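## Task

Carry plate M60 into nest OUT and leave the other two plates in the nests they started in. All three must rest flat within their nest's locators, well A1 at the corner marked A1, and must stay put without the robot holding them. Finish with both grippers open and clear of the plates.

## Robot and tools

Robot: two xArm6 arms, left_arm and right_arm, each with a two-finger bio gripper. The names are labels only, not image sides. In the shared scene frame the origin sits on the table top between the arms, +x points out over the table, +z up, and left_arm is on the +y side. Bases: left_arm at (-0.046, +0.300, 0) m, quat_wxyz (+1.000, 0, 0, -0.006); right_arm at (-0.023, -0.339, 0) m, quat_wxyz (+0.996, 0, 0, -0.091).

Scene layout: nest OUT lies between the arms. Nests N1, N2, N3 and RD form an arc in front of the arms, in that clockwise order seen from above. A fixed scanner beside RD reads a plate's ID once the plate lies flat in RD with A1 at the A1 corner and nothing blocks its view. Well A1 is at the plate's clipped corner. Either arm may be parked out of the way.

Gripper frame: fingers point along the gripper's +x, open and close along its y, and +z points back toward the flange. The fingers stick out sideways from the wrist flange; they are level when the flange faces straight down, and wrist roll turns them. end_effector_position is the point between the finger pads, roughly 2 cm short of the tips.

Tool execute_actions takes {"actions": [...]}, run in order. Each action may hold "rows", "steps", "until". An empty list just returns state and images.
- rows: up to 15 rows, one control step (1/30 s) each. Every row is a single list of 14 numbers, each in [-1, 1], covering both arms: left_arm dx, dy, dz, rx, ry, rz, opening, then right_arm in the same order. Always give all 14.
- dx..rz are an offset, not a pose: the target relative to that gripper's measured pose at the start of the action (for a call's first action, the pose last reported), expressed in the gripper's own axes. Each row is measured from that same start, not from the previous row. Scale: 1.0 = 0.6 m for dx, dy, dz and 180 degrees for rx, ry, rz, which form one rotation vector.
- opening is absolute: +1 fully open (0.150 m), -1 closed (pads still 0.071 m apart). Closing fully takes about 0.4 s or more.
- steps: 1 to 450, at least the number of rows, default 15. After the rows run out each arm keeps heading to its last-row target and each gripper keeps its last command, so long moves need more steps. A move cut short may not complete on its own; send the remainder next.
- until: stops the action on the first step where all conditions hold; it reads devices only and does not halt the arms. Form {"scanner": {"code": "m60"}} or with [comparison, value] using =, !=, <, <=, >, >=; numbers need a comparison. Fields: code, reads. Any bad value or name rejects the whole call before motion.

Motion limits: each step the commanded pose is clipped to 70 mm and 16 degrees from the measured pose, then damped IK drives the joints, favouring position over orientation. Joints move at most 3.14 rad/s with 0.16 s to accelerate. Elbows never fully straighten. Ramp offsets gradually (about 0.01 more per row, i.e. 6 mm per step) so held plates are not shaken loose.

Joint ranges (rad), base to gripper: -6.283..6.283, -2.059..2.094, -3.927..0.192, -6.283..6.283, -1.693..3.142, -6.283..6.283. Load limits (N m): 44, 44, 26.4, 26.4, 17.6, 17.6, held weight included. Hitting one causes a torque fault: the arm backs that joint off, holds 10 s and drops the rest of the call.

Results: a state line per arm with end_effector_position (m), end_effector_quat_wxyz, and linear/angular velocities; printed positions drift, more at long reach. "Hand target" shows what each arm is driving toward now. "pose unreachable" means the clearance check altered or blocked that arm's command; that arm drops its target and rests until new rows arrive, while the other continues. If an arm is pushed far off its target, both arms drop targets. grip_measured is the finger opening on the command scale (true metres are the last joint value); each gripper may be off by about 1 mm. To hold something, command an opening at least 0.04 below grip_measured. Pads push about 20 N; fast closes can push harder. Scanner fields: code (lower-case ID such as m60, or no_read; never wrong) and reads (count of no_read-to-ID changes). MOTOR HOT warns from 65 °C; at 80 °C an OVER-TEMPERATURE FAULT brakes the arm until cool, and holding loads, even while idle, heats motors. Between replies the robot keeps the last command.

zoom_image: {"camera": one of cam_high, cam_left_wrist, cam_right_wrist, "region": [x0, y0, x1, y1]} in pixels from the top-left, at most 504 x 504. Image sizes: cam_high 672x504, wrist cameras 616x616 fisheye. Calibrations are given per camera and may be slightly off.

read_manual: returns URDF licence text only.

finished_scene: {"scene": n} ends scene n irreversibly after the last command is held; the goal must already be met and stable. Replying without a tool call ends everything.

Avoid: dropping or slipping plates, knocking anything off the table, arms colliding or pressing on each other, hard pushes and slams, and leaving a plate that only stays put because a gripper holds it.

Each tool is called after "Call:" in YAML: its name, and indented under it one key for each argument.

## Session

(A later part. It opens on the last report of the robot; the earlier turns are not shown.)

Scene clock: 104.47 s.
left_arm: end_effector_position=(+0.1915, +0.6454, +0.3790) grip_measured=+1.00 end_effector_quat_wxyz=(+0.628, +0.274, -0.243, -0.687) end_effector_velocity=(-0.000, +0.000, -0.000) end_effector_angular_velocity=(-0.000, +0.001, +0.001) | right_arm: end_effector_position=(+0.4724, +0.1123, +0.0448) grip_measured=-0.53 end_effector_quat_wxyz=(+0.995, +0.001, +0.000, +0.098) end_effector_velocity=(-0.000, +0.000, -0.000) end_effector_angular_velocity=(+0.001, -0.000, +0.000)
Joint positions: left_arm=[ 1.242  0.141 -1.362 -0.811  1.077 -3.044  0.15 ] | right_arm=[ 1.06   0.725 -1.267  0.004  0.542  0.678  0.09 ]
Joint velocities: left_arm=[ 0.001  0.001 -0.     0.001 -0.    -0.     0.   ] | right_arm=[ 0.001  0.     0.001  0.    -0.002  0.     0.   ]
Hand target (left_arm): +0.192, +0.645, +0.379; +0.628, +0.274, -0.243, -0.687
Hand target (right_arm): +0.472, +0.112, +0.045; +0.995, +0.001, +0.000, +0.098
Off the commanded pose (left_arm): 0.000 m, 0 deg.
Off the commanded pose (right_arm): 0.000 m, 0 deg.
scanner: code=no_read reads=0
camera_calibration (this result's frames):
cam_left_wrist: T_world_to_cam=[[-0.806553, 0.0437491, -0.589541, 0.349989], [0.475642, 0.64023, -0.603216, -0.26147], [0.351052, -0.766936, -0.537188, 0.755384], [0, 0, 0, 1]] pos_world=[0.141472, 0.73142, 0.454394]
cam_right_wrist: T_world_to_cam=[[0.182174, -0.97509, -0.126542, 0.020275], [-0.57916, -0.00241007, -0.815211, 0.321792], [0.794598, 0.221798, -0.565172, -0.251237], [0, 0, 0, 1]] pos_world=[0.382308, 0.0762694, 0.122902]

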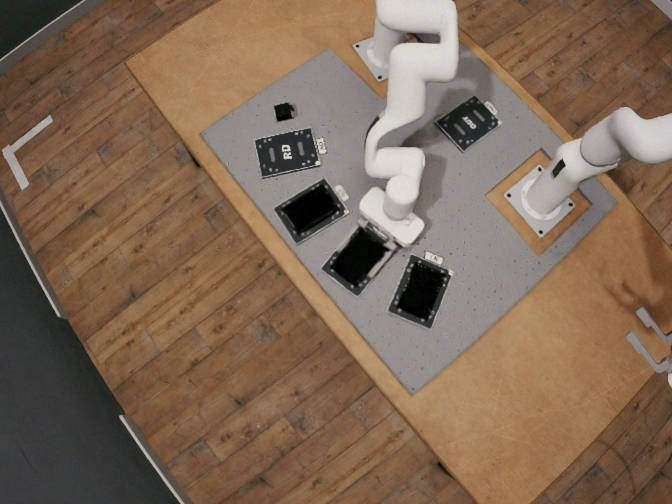

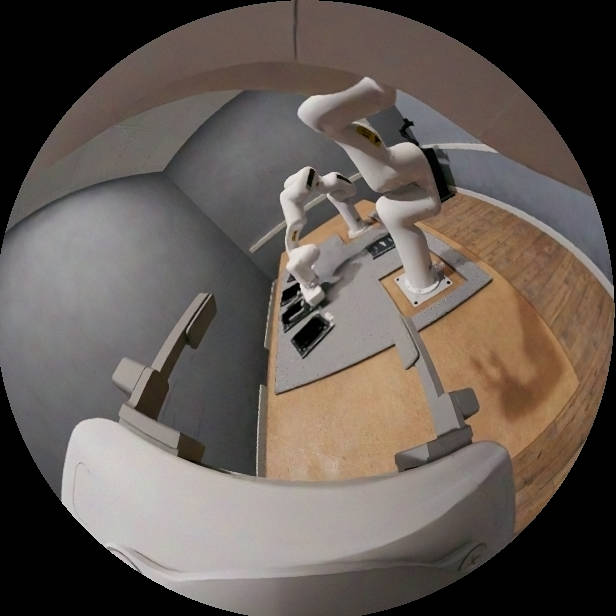

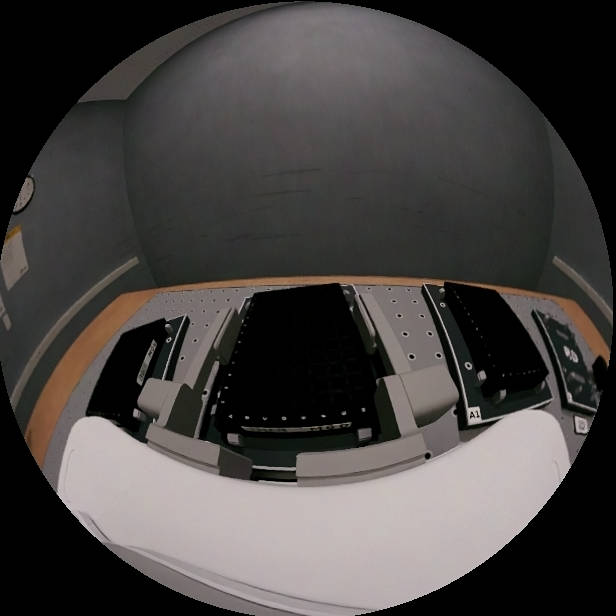

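Call:
execute_actions:
  actions:
    - {"rows":[[0,0,0,0,0,0,1,0,0,-0.003,0,0,0,-0.5],[0,0,0,0,0,0,1,0,0,-0.006,0,0,0,-0.5],[0,0,0,0,0,0,1,0,0,-0.009,0,0,0,-0.5]],"steps":15}

Call:
zoom_image:
  camera: "cam_right_wrist"
  region: [190, 270, 410, 460]

Call:
zoom_image:
  camera: "cam_high"
  region: [315, 205, 415, 305]

Scene clock: 109.60 s.
left_arm: end_effector_position=(+0.1915, +0.6454, +0.3790) grip_measured=+1.00 end_effector_quat_wxyz=(+0.628, +0.274, -0.243, -0.687) end_effector_velocity=(+0.000, +0.000, -0.000) end_effector_angular_velocity=(+0.000, +0.000, -0.000) | right_arm: end_effector_position=(+0.4725, +0.1123, +0.0396) grip_measured=-0.50 end_effector_quat_wxyz=(+0.995, +0.001, +0.000, +0.098) end_effector_velocity=(+0.000, -0.000, -0.001) end_effector_angular_velocity=(-0.001, -0.001, +0.001)
Joint positions: left_arm=[ 1.242  0.141 -1.362 -0.811  1.077 -3.044  0.15 ] | right_arm=[ 1.06   0.738 -1.272  0.004  0.532  0.678  0.091]
Joint velocities: left_arm=[-0.001  0.     0.     0.    -0.001  0.     0.   ] | right_arm=[-0.001  0.001  0.001 -0.002 -0.002 -0.     0.   ]
Hand target (left_arm): +0.192, +0.645, +0.379; +0.628, +0.274, -0.243, -0.687
Hand target (right_arm): +0.472, +0.112, +0.039; +0.995, +0.001, +0.000, +0.098
Off the commanded pose (left_arm): 0.000 m, 0 deg.
Off the commanded pose (right_arm): 0.000 m, 0 deg.
scanner: code=no_read reads=0
camera_calibration (this result's frames):
cam_left_wrist: T_world_to_cam=[[-0.806553, 0.043749, -0.589541, 0.349989], [0.475642, 0.64023, -0.603216, -0.261469], [0.351052, -0.766936, -0.537188, 0.755384], [0, 0, 0, 1]] pos_world=[0.141472, 0.73142, 0.454394]
cam_right_wrist: T_world_to_cam=[[0.182209, -0.975059, -0.126729, 0.019666], [-0.579026, -0.00223662, -0.815306, 0.317459], [0.794688, 0.221936, -0.564991, -0.254305], [0, 0, 0, 1]] pos_world=[0.382327, 0.0763248, 0.117639]

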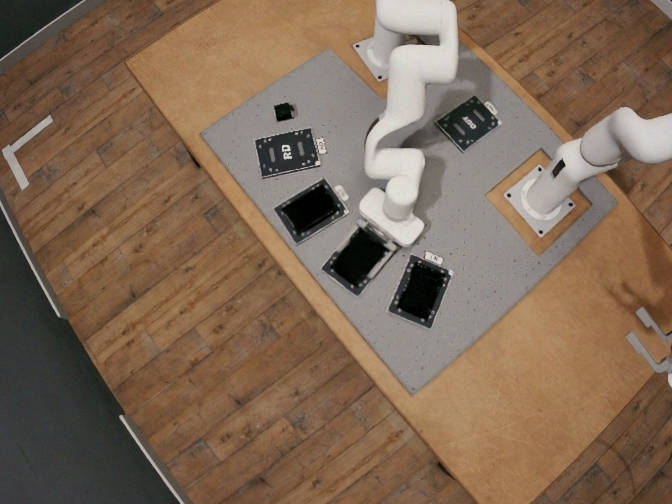

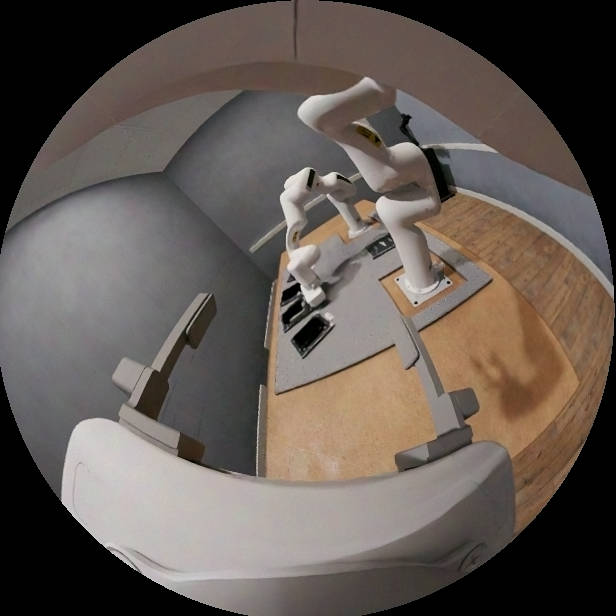

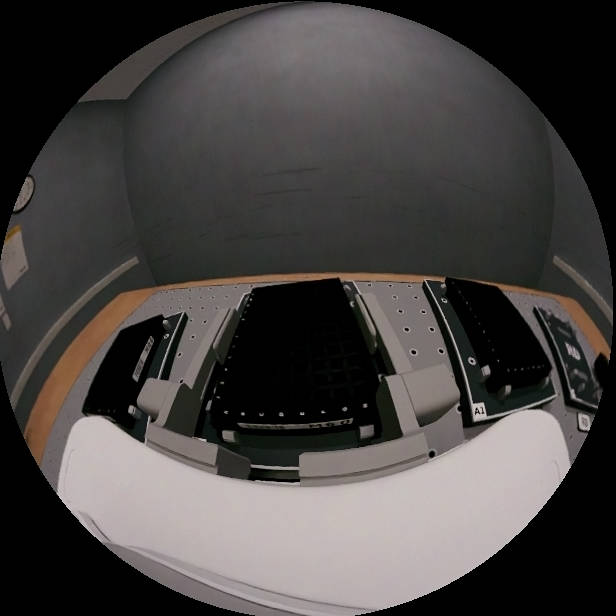

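Region (190, 270, 410, 460) of cam_right_wrist's 616x616 image, scaled by 2.291, with more detail than that image has; it fills the top 435 rows of this view, and the rest is white.

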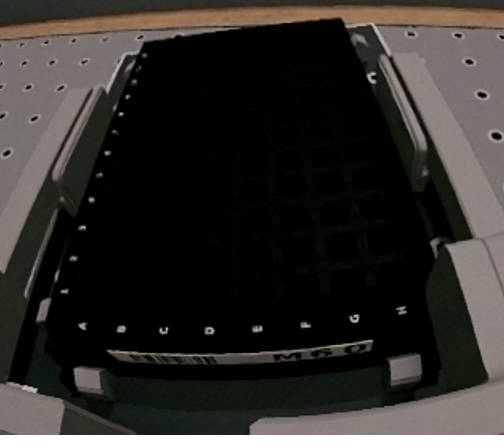

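Region (315, 205, 415, 305) of cam_high's 672x504 image, scaled by 5.040, with more detail than that image has.

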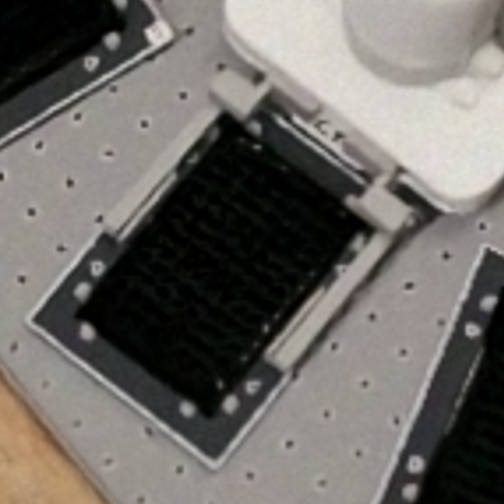

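Call:
execute_actions:
  actions:
    - {"rows":[[0,0,0,0,0,0,1,0,0,0,0,0,0,-0.53],[0,0,0,0,0,0,1,0,0,0,0,0,0,-0.56],[0,0,0,0,0,0,1,0,0,0,0,0,0,-0.59],[0,0,0,0,0,0,1,0,0,0,0,0,0,-0.61],[0,0,0,0,0,0,1,0,0,0,0,0,0,-0.63],[0,0,0,0,0,0,1,0,0,0,0,0,0,-0.65],[0,0,0,0,0,0,1,0,0,0,0,0,0,-0.67],[0,0,0,0,0,0,1,0,0,0,0,0,0,-0.69],[0,0,0,0,0,0,1,0,0,0,0,0,0,-0.71],[0,0,0,0,0,0,1,0,0,0,0,0,0,-0.73],[0,0,0,0,0,0,1,0,0,0,0,0,0,-0.75],[0,0,0,0,0,0,1,0,0,0,0,0,0,-0.77],[0,0,0,0,0,0,1,0,0,0,0,0,0,-0.79]],"steps":22}

Call:
zoom_image:
  camera: "cam_right_wrist"
  region: [190, 270, 410, 460]

Scene clock: 117.90 s.
left_arm: end_effector_position=(+0.1915, +0.6454, +0.3790) grip_measured=+1.00 end_effector_quat_wxyz=(+0.628, +0.274, -0.243, -0.687) end_effector_velocity=(-0.000, -0.000, -0.000) end_effector_angular_velocity=(-0.002, +0.000, -0.000) | right_arm: end_effector_position=(+0.4725, +0.1121, +0.0395) grip_measured=-0.62 end_effector_quat_wxyz=(+0.995, +0.001, +0.000, +0.098) end_effector_velocity=(-0.001, +0.001, +0.000) end_effector_angular_velocity=(+0.001, -0.000, +0.001)
Joint positions: left_arm=[ 1.242  0.141 -1.362 -0.811  1.077 -3.044  0.15 ] | right_arm=[ 1.06   0.738 -1.271  0.005  0.532  0.678  0.086]
Joint velocities: left_arm=[ 0.     0.     0.001 -0.     0.001 -0.     0.   ] | right_arm=[ 0.002 -0.    -0.001  0.001  0.001  0.     0.   ]
Hand target (left_arm): +0.192, +0.645, +0.379; +0.628, +0.274, -0.243, -0.687
Hand target (right_arm): +0.472, +0.112, +0.040; +0.995, +0.001, +0.000, +0.098
Off the commanded pose (left_arm): 0.000 m, 0 deg.
Off the commanded pose (right_arm): 0.000 m, 0 deg.
scanner: code=no_read reads=0
camera_calibration (this result's frames):
cam_left_wrist: T_world_to_cam=[[-0.806553, 0.0437491, -0.589541, 0.349989], [0.475642, 0.64023, -0.603217, -0.261469], [0.351052, -0.766936, -0.537188, 0.755384], [0, 0, 0, 1]] pos_world=[0.141472, 0.73142, 0.454394]
cam_right_wrist: T_world_to_cam=[[0.181687, -0.975172, -0.12661, 0.0196761], [-0.579172, -0.00206613, -0.815203, 0.317482], [0.794701, 0.221441, -0.565167, -0.254311], [0, 0, 0, 1]] pos_world=[0.382403, 0.0761584, 0.117575]

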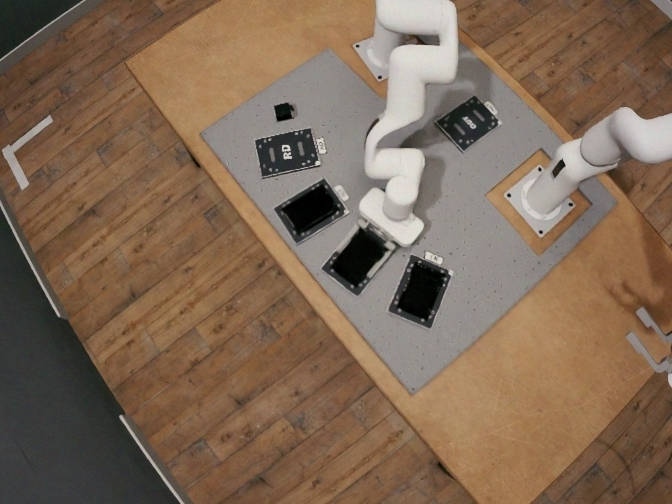

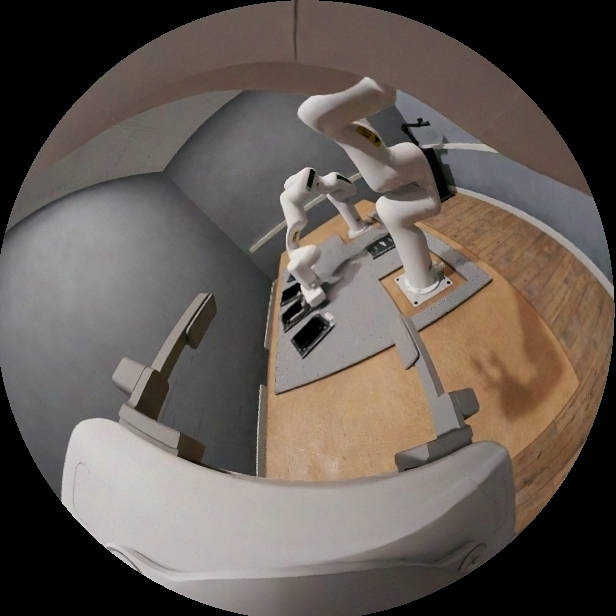

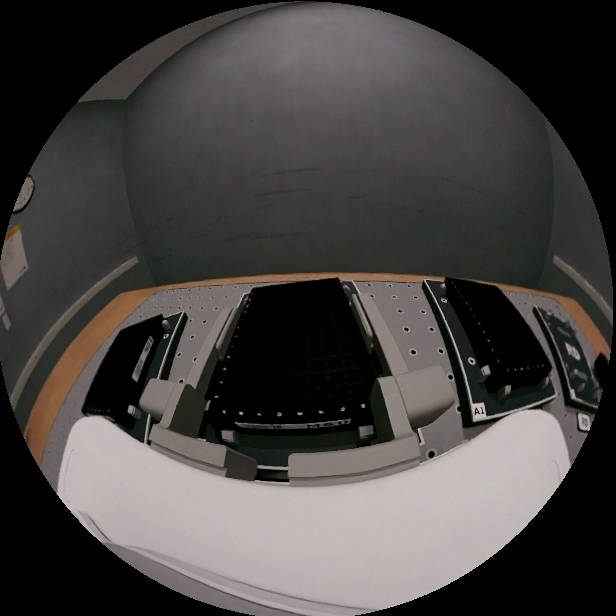

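Region (190, 270, 410, 460) of cam_right_wrist's 616x616 image, scaled by 2.291, with more detail than that image has; it fills the top 435 rows of this view, and the rest is white.

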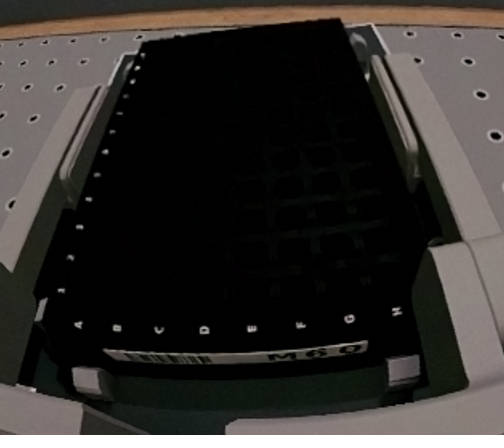

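Call:
execute_actions:
  actions:
    - {"rows":[[0,0,0,0,0,0,1,0,0,0.003,0,0,0,-0.79],[0,0,0,0,0,0,1,0,0,0.007,0,0,0,-0.79],[0,0,0,0,0,0,1,0,0,0.012,0,0,0,-0.79],[0,0,0,0,0,0,1,0,0,0.018,0,0,0,-0.79],[0,0,0,0,0,0,1,0,0,0.025,0,0,0,-0.79]],"steps":18}

Call:
zoom_image:
  camera: "cam_right_wrist"
  region: [150, 260, 450, 490]

Scene clock: 122.07 s.
left_arm: end_effector_position=(+0.1915, +0.6454, +0.3790) grip_measured=+1.00 end_effector_quat_wxyz=(+0.628, +0.274, -0.243, -0.687) end_effector_velocity=(+0.000, -0.000, -0.000) end_effector_angular_velocity=(-0.002, +0.000, -0.001) | right_arm: end_effector_position=(+0.4724, +0.1122, +0.0543) grip_measured=-0.62 end_effector_quat_wxyz=(+0.995, +0.001, +0.000, +0.098) end_effector_velocity=(+0.001, -0.000, +0.003) end_effector_angular_velocity=(+0.003, -0.002, -0.003)
Joint positions: left_arm=[ 1.242  0.141 -1.362 -0.811  1.077 -3.044  0.15 ] | right_arm=[ 1.06   0.701 -1.261  0.004  0.559  0.678  0.086]
Joint velocities: left_arm=[-0.     0.001 -0.    -0.     0.001 -0.     0.   ] | right_arm=[-0.002 -0.004 -0.001  0.001  0.001  0.001  0.   ]
Hand target (left_arm): +0.192, +0.645, +0.379; +0.628, +0.274, -0.243, -0.687
Hand target (right_arm): +0.473, +0.112, +0.055; +0.995, +0.001, +0.000, +0.098
Off the commanded pose (left_arm): 0.000 m, 0 deg.
Off the commanded pose (right_arm): 0.000 m, 0 deg.
scanner: code=no_read reads=0
camera_calibration (this result's frames):
cam_left_wrist: T_world_to_cam=[[-0.806553, 0.0437492, -0.589541, 0.349989], [0.475642, 0.64023, -0.603216, -0.261469], [0.351052, -0.766936, -0.537188, 0.755384], [0, 0, 0, 1]] pos_world=[0.141472, 0.73142, 0.454394]
cam_right_wrist: T_world_to_cam=[[0.182016, -0.97514, -0.12638, 0.0214572], [-0.579281, -0.00248455, -0.815124, 0.329573], [0.794546, 0.221575, -0.565332, -0.245795], [0, 0, 0, 1]] pos_world=[0.382305, 0.0762047, 0.132399]

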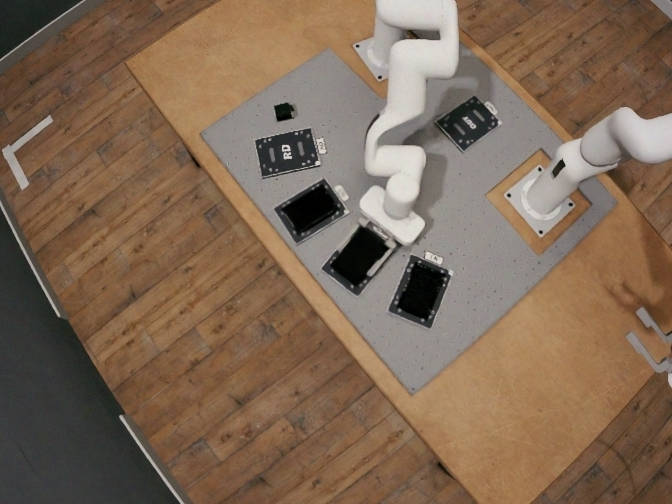

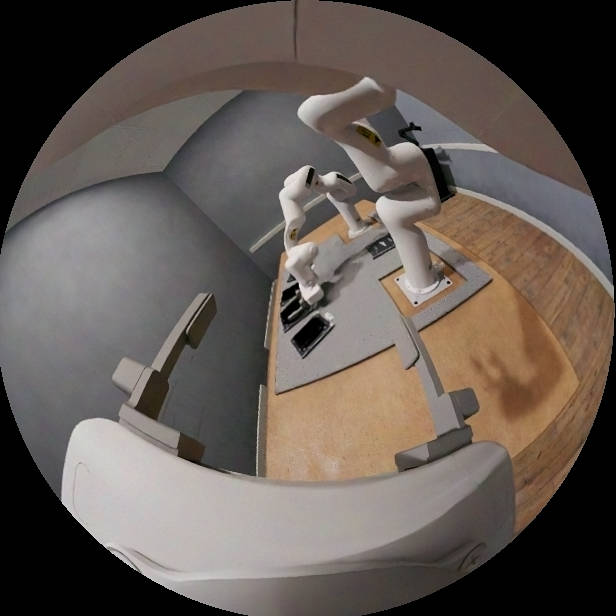

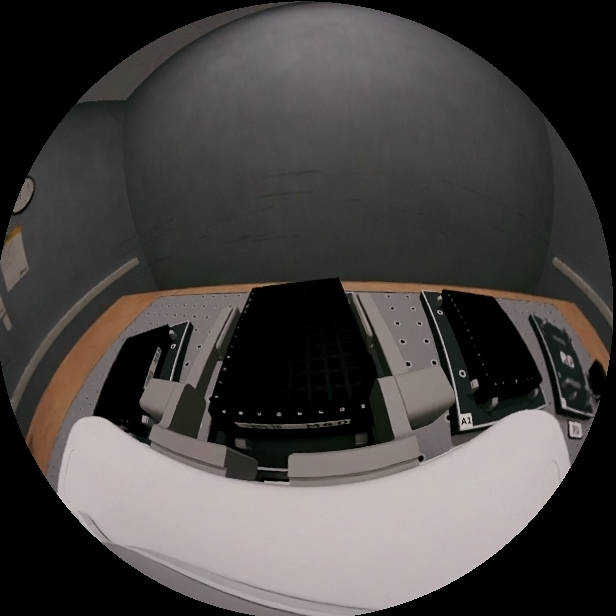

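Region (150, 260, 450, 490) of cam_right_wrist's 616x616 image, scaled by 1.680, with more detail than that image has; it fills the top 386 rows of this view, and the rest is white.

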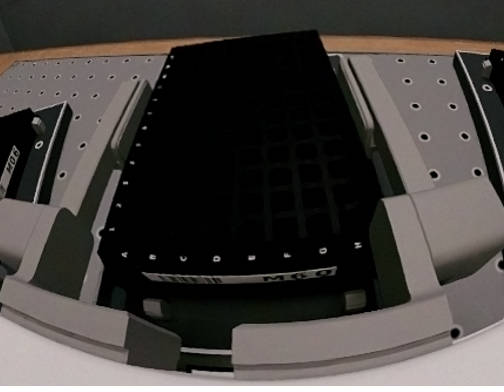

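Call:
execute_actions:
  actions:
    - {"rows":[[0,0,0,0,0,0,1,-0.005,0,0.006,0,0,0,-0.79],[0,0,0,0,0,0,1,-0.015,0,0.012,0,0,0,-0.79],[0,0,0,0,0,0,1,-0.03,0,0.02,0,0,-0.003,-0.79],[0,0,0,0,0,0,1,-0.05,0,0.03,0,0,-0.006,-0.79],[0,0,0,0,0,0,1,-0.075,0,0.03,0,0,-0.01,-0.79],[0,0,0,0,0,0,1,-0.105,0,0.03,0,0,-0.015,-0.79],[0,0,0,0,0,0,1,-0.14,0,0.03,0,0,-0.02,-0.79],[0,0,0,0,0,0,1,-0.18,0,0.03,0,0,-0.026,-0.79],[0,0,0,0,0,0,1,-0.22,0,0.03,0,0,-0.033,-0.79],[0,0,0,0,0,0,1,-0.26,0,0.03,0,0,-0.04,-0.79],[0,0,0,0,0,0,1,-0.30,0,0.03,0,0,-0.048,-0.79],[0,0,0,0,0,0,1,-0.34,0,0.03,0,0,-0.056,-0.79],[0,0,0,0,0,0,1,-0.38,0,0.03,0,0,-0.064,-0.79],[0,0,0,0,0,0,1,-0.857,-0.016,0.03,0,0,-0.076,-0.79]],"steps":60}

Call:
zoom_image:
  camera: "cam_high"
  region: [420, 70, 530, 170]

Call:
zoom_image:
  camera: "cam_right_wrist"
  region: [150, 260, 450, 490]

Scene clock: 135.50 s.
left_arm: end_effector_position=(+0.1915, +0.6454, +0.3790) grip_measured=+1.00 end_effector_quat_wxyz=(+0.628, +0.274, -0.243, -0.687) end_effector_velocity=(-0.000, -0.000, +0.000) end_effector_angular_velocity=(+0.001, +0.000, -0.001) | right_arm: end_effector_position=(-0.0310, +0.0032, +0.0734) grip_measured=-0.62 end_effector_quat_wxyz=(+1.000, +0.002, +0.002, -0.021) end_effector_velocity=(-0.001, -0.000, -0.000) end_effector_angular_velocity=(-0.000, -0.002, +0.001)
Joint positions: left_arm=[ 1.242  0.141 -1.362 -0.811  1.077 -3.044  0.15 ] | right_arm=[ 2.175  0.283 -0.579  0.009  0.291  2.027  0.086]
Joint velocities: left_arm=[-0.    -0.001 -0.     0.     0.001  0.     0.   ] | right_arm=[ 0.003  0.002 -0.001 -0.004  0.001  0.007  0.   ]
Hand target (left_arm): +0.192, +0.645, +0.379; +0.628, +0.274, -0.243, -0.687
Hand target (right_arm): -0.031, +0.003, +0.073; +1.000, +0.002, +0.002, -0.021
Off the commanded pose (left_arm): 0.000 m, 0 deg.
Off the commanded pose (right_arm): 0.001 m, 0 deg.
scanner: code=no_read reads=0
camera_calibration (this result's frames):
cam_left_wrist: T_world_to_cam=[[-0.806553, 0.0437494, -0.589541, 0.349989], [0.475642, 0.64023, -0.603217, -0.261469], [0.351051, -0.766936, -0.537188, 0.755384], [0, 0, 0, 1]] pos_world=[0.141472, 0.73142, 0.454393]
cam_right_wrist: T_world_to_cam=[[-0.0545414, -0.990388, -0.127112, 0.0020472], [-0.566527, 0.135521, -0.812823, 0.0529695], [0.822236, 0.0276799, -0.568473, 0.19087], [0, 0, 0, 1]] pos_world=[-0.12682, -0.0104343, 0.151819]

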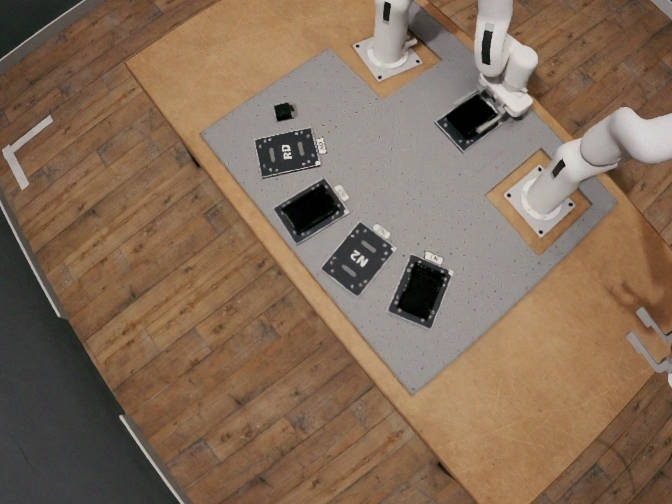

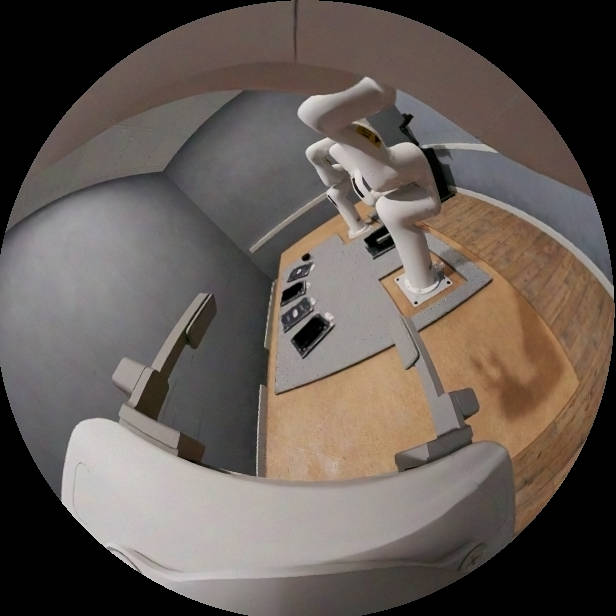

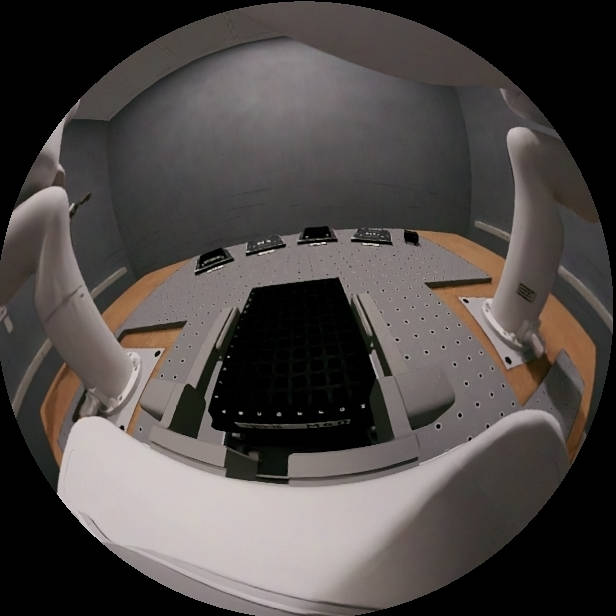

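Region (420, 70, 530, 170) of cam_high's 672x504 image, scaled by 4.582, with more detail than that image has; it fills the top 458 rows of this view, and the rest is white.

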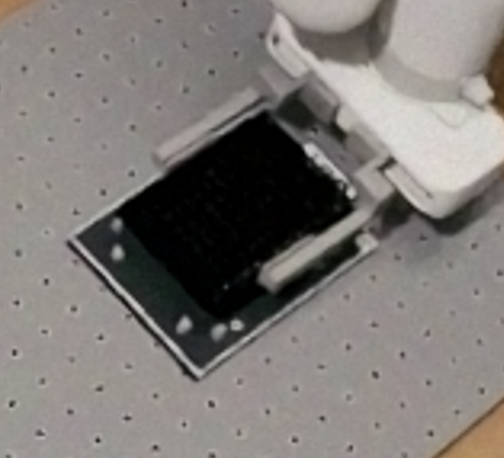

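Region (150, 260, 450, 490) of cam_right_wrist's 616x616 image, scaled by 1.680, with more detail than that image has; it fills the top 386 rows of this view, and the rest is white.

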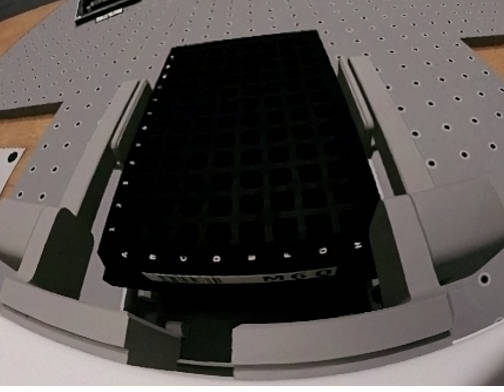

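Call:
execute_actions:
  actions:
    - {"rows":[[0,0,0,0,0,0,1,-0.004,0,-0.006,0,0,0,-0.79],[0,0,0,0,0,0,1,-0.008,0,-0.012,0,0,0,-0.79],[0,0,0,0,0,0,1,-0.013,0,-0.018,-0.001,-0.001,0,-0.79],[0,0,0,0,0,0,1,-0.013,0,-0.025,-0.001,-0.001,0,-0.79],[0,0,0,0,0,0,1,-0.013,0,-0.032,-0.001,-0.001,0,-0.79]],"steps":18}

Call:
zoom_image:
  camera: "cam_high"
  region: [420, 70, 530, 170]

Call:
zoom_image:
  camera: "cam_right_wrist"
  region: [150, 260, 450, 490]

Scene clock: 140.63 s.
left_arm: end_effector_position=(+0.1915, +0.6454, +0.3790) grip_measured=+1.00 end_effector_quat_wxyz=(+0.628, +0.274, -0.243, -0.687) end_effector_velocity=(-0.001, -0.000, +0.000) end_effector_angular_velocity=(-0.000, +0.000, +0.000) | right_arm: end_effector_position=(-0.0390, +0.0037, +0.0543) grip_measured=-0.62 end_effector_quat_wxyz=(+1.000, +0.000, +0.001, -0.021) end_effector_velocity=(+0.000, +0.001, -0.000) end_effector_angular_velocity=(+0.001, -0.000, -0.001)
Joint positions: left_arm=[ 1.242  0.141 -1.362 -0.811  1.077 -3.044  0.15 ] | right_arm=[ 2.193  0.361 -0.607  0.006  0.245  2.049  0.086]
Joint velocities: left_arm=[ 0.001 -0.001  0.001  0.     0.001  0.     0.   ] | right_arm=[-0.002  0.003 -0.002 -0.003 -0.002  0.002  0.   ]
Hand target (left_arm): +0.192, +0.645, +0.379; +0.628, +0.274, -0.243, -0.687
Hand target (right_arm): -0.039, +0.004, +0.054; +1.000, -0.000, +0.001, -0.021
Off the commanded pose (left_arm): 0.000 m, 0 deg.
Off the commanded pose (right_arm): 0.000 m, 0 deg.
scanner: code=no_read reads=0
camera_calibration (this result's frames):
cam_left_wrist: T_world_to_cam=[[-0.806553, 0.0437495, -0.589541, 0.349989], [0.475642, 0.64023, -0.603217, -0.261469], [0.351051, -0.766937, -0.537188, 0.755384], [0, 0, 0, 1]] pos_world=[0.141472, 0.73142, 0.454393]
cam_right_wrist: T_world_to_cam=[[-0.0542306, -0.990762, -0.124296, -0.000516375], [-0.564351, 0.133103, -0.814734, 0.0331192], [0.823752, 0.0259632, -0.566356, 0.186465], [0, 0, 0, 1]] pos_world=[-0.134938, -0.00976111, 0.132525]

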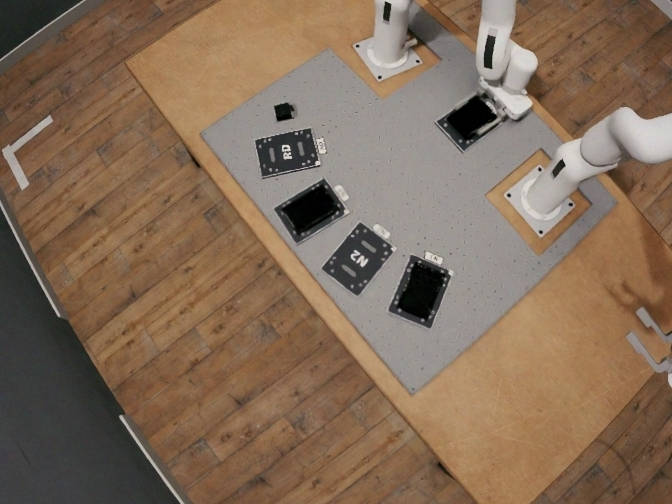

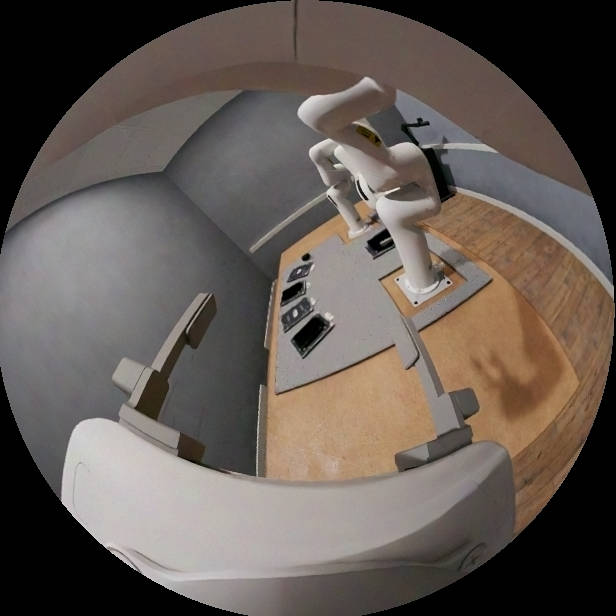

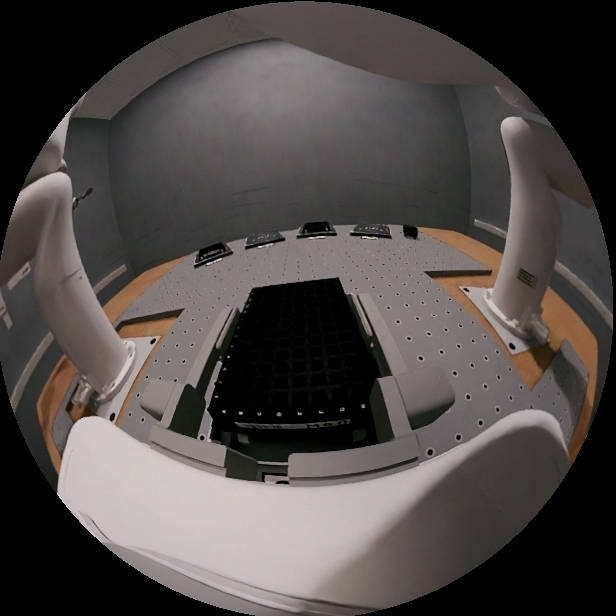

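Region (420, 70, 530, 170) of cam_high's 672x504 image, scaled by 4.582, with more detail than that image has; it fills the top 458 rows of this view, and the rest is white.

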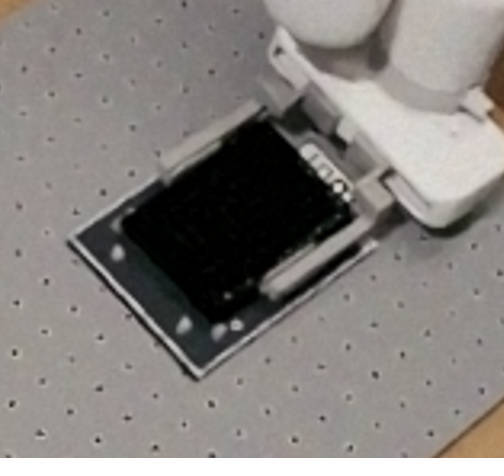

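Region (150, 260, 450, 490) of cam_right_wrist's 616x616 image, scaled by 1.680, with more detail than that image has; it fills the top 386 rows of this view, and the rest is white.

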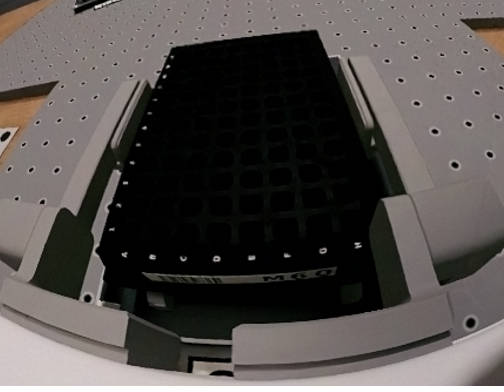

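Call:
execute_actions:
  actions:
    - {"rows":[[0,0,0,0,0,0,1,0.003,0,-0.003,0,0,-0.002,-0.79],[0,0,0,0,0,0,1,0.006,0,-0.006,0,0,-0.004,-0.79]],"steps":14}

Call:
zoom_image:
  camera: "cam_right_wrist"
  region: [150, 260, 450, 490]

Call:
zoom_image:
  camera: "cam_high"
  region: [430, 90, 500, 160]

Scene clock: 146.57 s.
left_arm: end_effector_position=(+0.1915, +0.6454, +0.3790) grip_measured=+1.00 end_effector_quat_wxyz=(+0.628, +0.274, -0.243, -0.687) end_effector_velocity=(-0.000, +0.000, +0.000) end_effector_angular_velocity=(+0.001, -0.001, -0.000) | right_arm: end_effector_position=(-0.0354, +0.0036, +0.0507) grip_measured=-0.62 end_effector_quat_wxyz=(+1.000, +0.000, +0.001, -0.028) end_effector_velocity=(-0.001, -0.000, -0.000) end_effector_angular_velocity=(-0.000, -0.000, +0.004)
Joint positions: left_arm=[ 1.242  0.141 -1.362 -0.811  1.077 -3.044  0.15 ] | right_arm=[ 2.183  0.374 -0.61   0.006  0.235  2.051  0.086]
Joint velocities: left_arm=[ 0.    -0.001 -0.    -0.     0.     0.     0.   ] | right_arm=[ 0.002  0.001  0.001 -0.001 -0.001 -0.    -0.   ]
Hand target (left_arm): +0.192, +0.645, +0.379; +0.628, +0.274, -0.243, -0.687
Hand target (right_arm): -0.035, +0.004, +0.051; +1.000, +0.000, +0.001, -0.028
Off the commanded pose (left_arm): 0.000 m, 0 deg.
Off the commanded pose (right_arm): 0.000 m, 0 deg.
scanner: code=no_read reads=0
camera_calibration (this result's frames):
cam_left_wrist: T_world_to_cam=[[-0.806553, 0.0437495, -0.589541, 0.349989], [0.475642, 0.64023, -0.603217, -0.261469], [0.351051, -0.766937, -0.537188, 0.755384], [0, 0, 0, 1]] pos_world=[0.141472, 0.73142, 0.454393]
cam_right_wrist: T_world_to_cam=[[-0.0665606, -0.990001, -0.124369, -0.00133082], [-0.562684, 0.140177, -0.814701, 0.0322643], [0.823988, 0.0157534, -0.566388, 0.181564], [0, 0, 0, 1]] pos_world=[-0.131541, -0.00870049, 0.128956]

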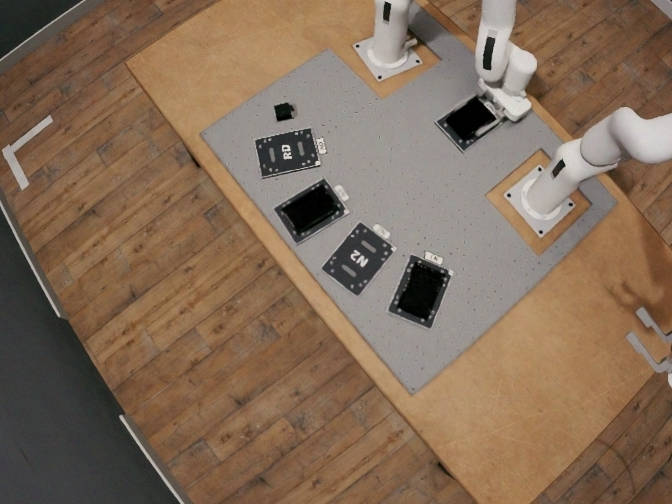

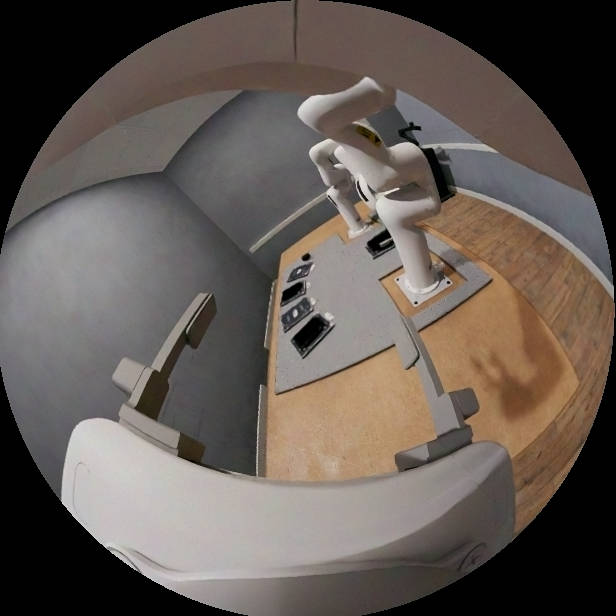

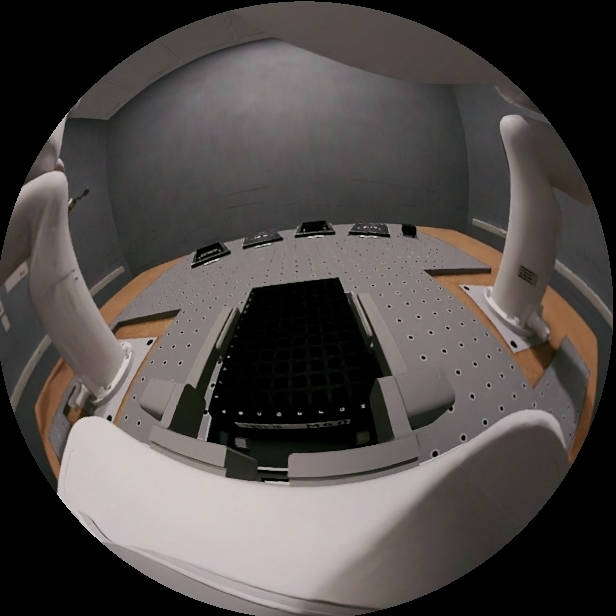

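Region (150, 260, 450, 490) of cam_right_wrist's 616x616 image, scaled by 1.680, with more detail than that image has; it fills the top 386 rows of this view, and the rest is white.

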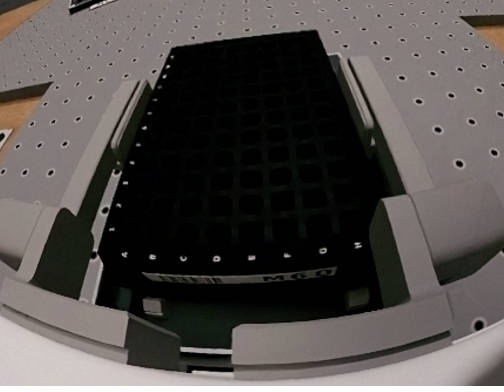

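Region (430, 90, 500, 160) of cam_high's 672x504 image, scaled by 7.200, with more detail than that image has.

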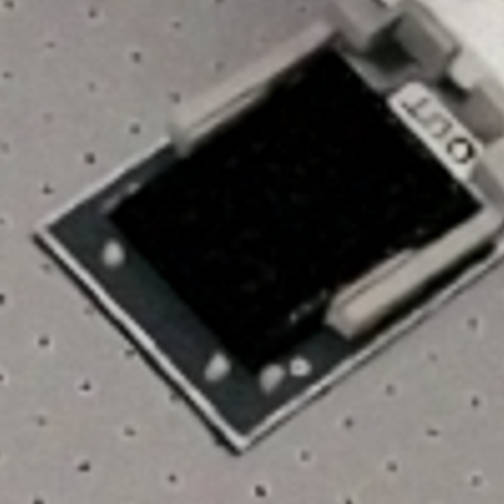

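Call:
execute_actions:
  actions:
    - {"rows":[[0,0,0,0,0,0,1,0,0,-0.003,0,0,0,-0.79],[0,0,0,0,0,0,1,0,0,-0.006,0,0,0,-0.79],[0,0,0,0,0,0,1,0,0,-0.009,0,0,0,-0.79],[0,0,0,0,0,0,1,0,0,-0.011,0,0,0,-0.79],[0,0,0,0,0,0,1,0,0,-0.013,0,0,0,-0.79],[0,0,0,0,0,0,1,0,0,-0.015,0,0,0,-0.79],[0,0,0,0,0,0,1,0,0,-0.017,0,0,0,-0.79]],"steps":18}

Call:
zoom_image:
  camera: "cam_right_wrist"
  region: [190, 270, 410, 460]

Call:
zoom_image:
  camera: "cam_high"
  region: [430, 90, 500, 160]

Scene clock: 152.37 s.
left_arm: end_effector_position=(+0.1915, +0.6454, +0.3790) grip_measured=+1.00 end_effector_quat_wxyz=(+0.628, +0.274, -0.243, -0.687) end_effector_velocity=(+0.000, -0.000, +0.000) end_effector_angular_velocity=(-0.000, +0.000, -0.001) | right_arm: end_effector_position=(-0.0353, +0.0033, +0.0405) grip_measured=-0.62 end_effector_quat_wxyz=(+1.000, -0.000, +0.001, -0.028) end_effector_velocity=(-0.001, +0.001, +0.000) end_effector_angular_velocity=(+0.003, +0.001, +0.003)
Joint positions: left_arm=[ 1.242  0.141 -1.362 -0.811  1.077 -3.044  0.15 ] | right_arm=[ 2.183  0.411 -0.618  0.007  0.207  2.05   0.086]
Joint velocities: left_arm=[-0.    -0.    -0.     0.     0.001  0.     0.   ] | right_arm=[ 0.002 -0.001  0.    -0.    -0.003 -0.001  0.   ]
Hand target (left_arm): +0.192, +0.645, +0.379; +0.628, +0.274, -0.243, -0.687
Hand target (right_arm): -0.035, +0.004, +0.041; +1.000, +0.000, +0.001, -0.028
Off the commanded pose (left_arm): 0.000 m, 0 deg.
Off the commanded pose (right_arm): 0.000 m, 0 deg.
scanner: code=no_read reads=0
camera_calibration (this result's frames):
cam_left_wrist: T_world_to_cam=[[-0.806553, 0.0437497, -0.589541, 0.349989], [0.475642, 0.64023, -0.603217, -0.261469], [0.351051, -0.766937, -0.537188, 0.755384], [0, 0, 0, 1]] pos_world=[0.141472, 0.73142, 0.454393]
cam_right_wrist: T_world_to_cam=[[-0.0669169, -0.99005, -0.123784, -0.00291837], [-0.56248, 0.139901, -0.814889, 0.024053], [0.824098, 0.0150961, -0.566246, 0.175743], [0, 0, 0, 1]] pos_world=[-0.131495, -0.00890741, 0.118753]

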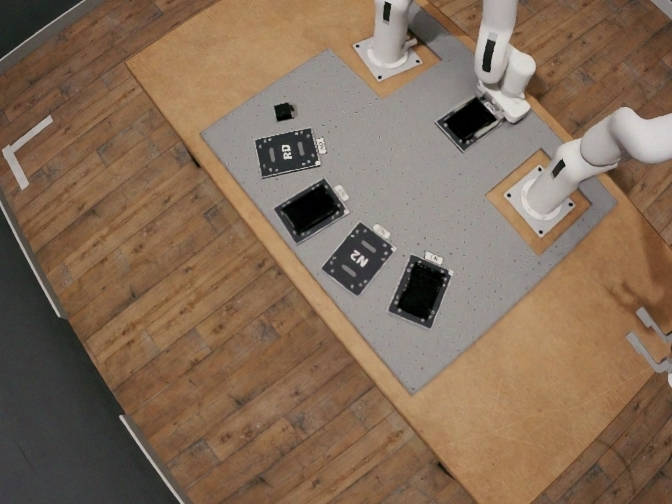

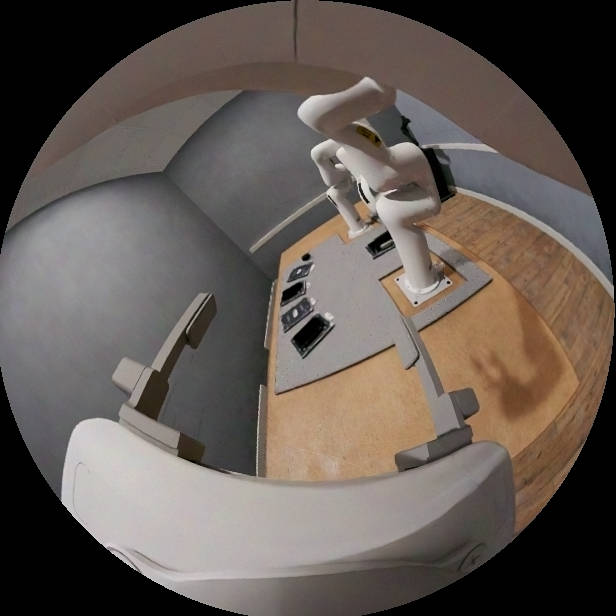

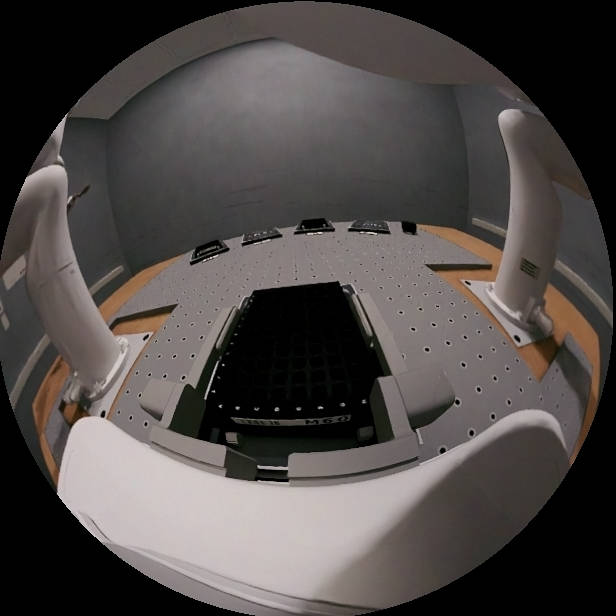

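Region (190, 270, 410, 460) of cam_right_wrist's 616x616 image, scaled by 2.291, with more detail than that image has; it fills the top 435 rows of this view, and the rest is white.

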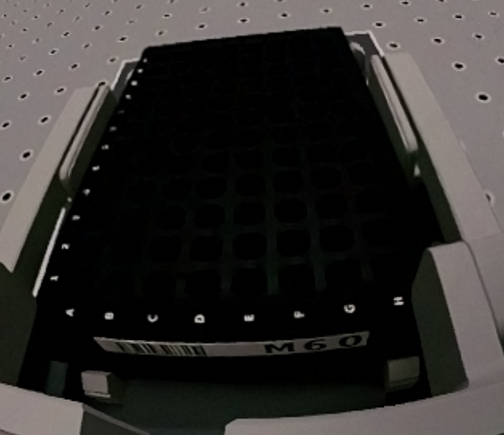

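Region (430, 90, 500, 160) of cam_high's 672x504 image, scaled by 7.200, with more detail than that image has.

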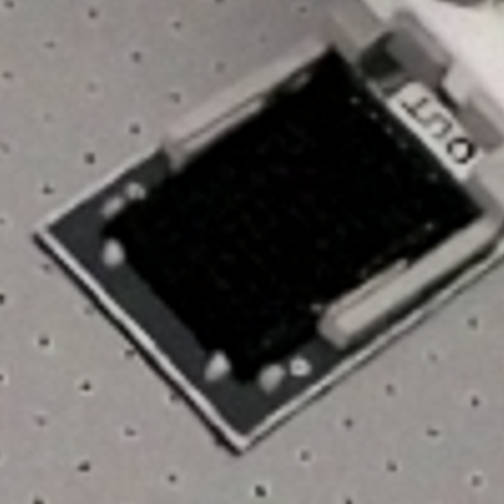

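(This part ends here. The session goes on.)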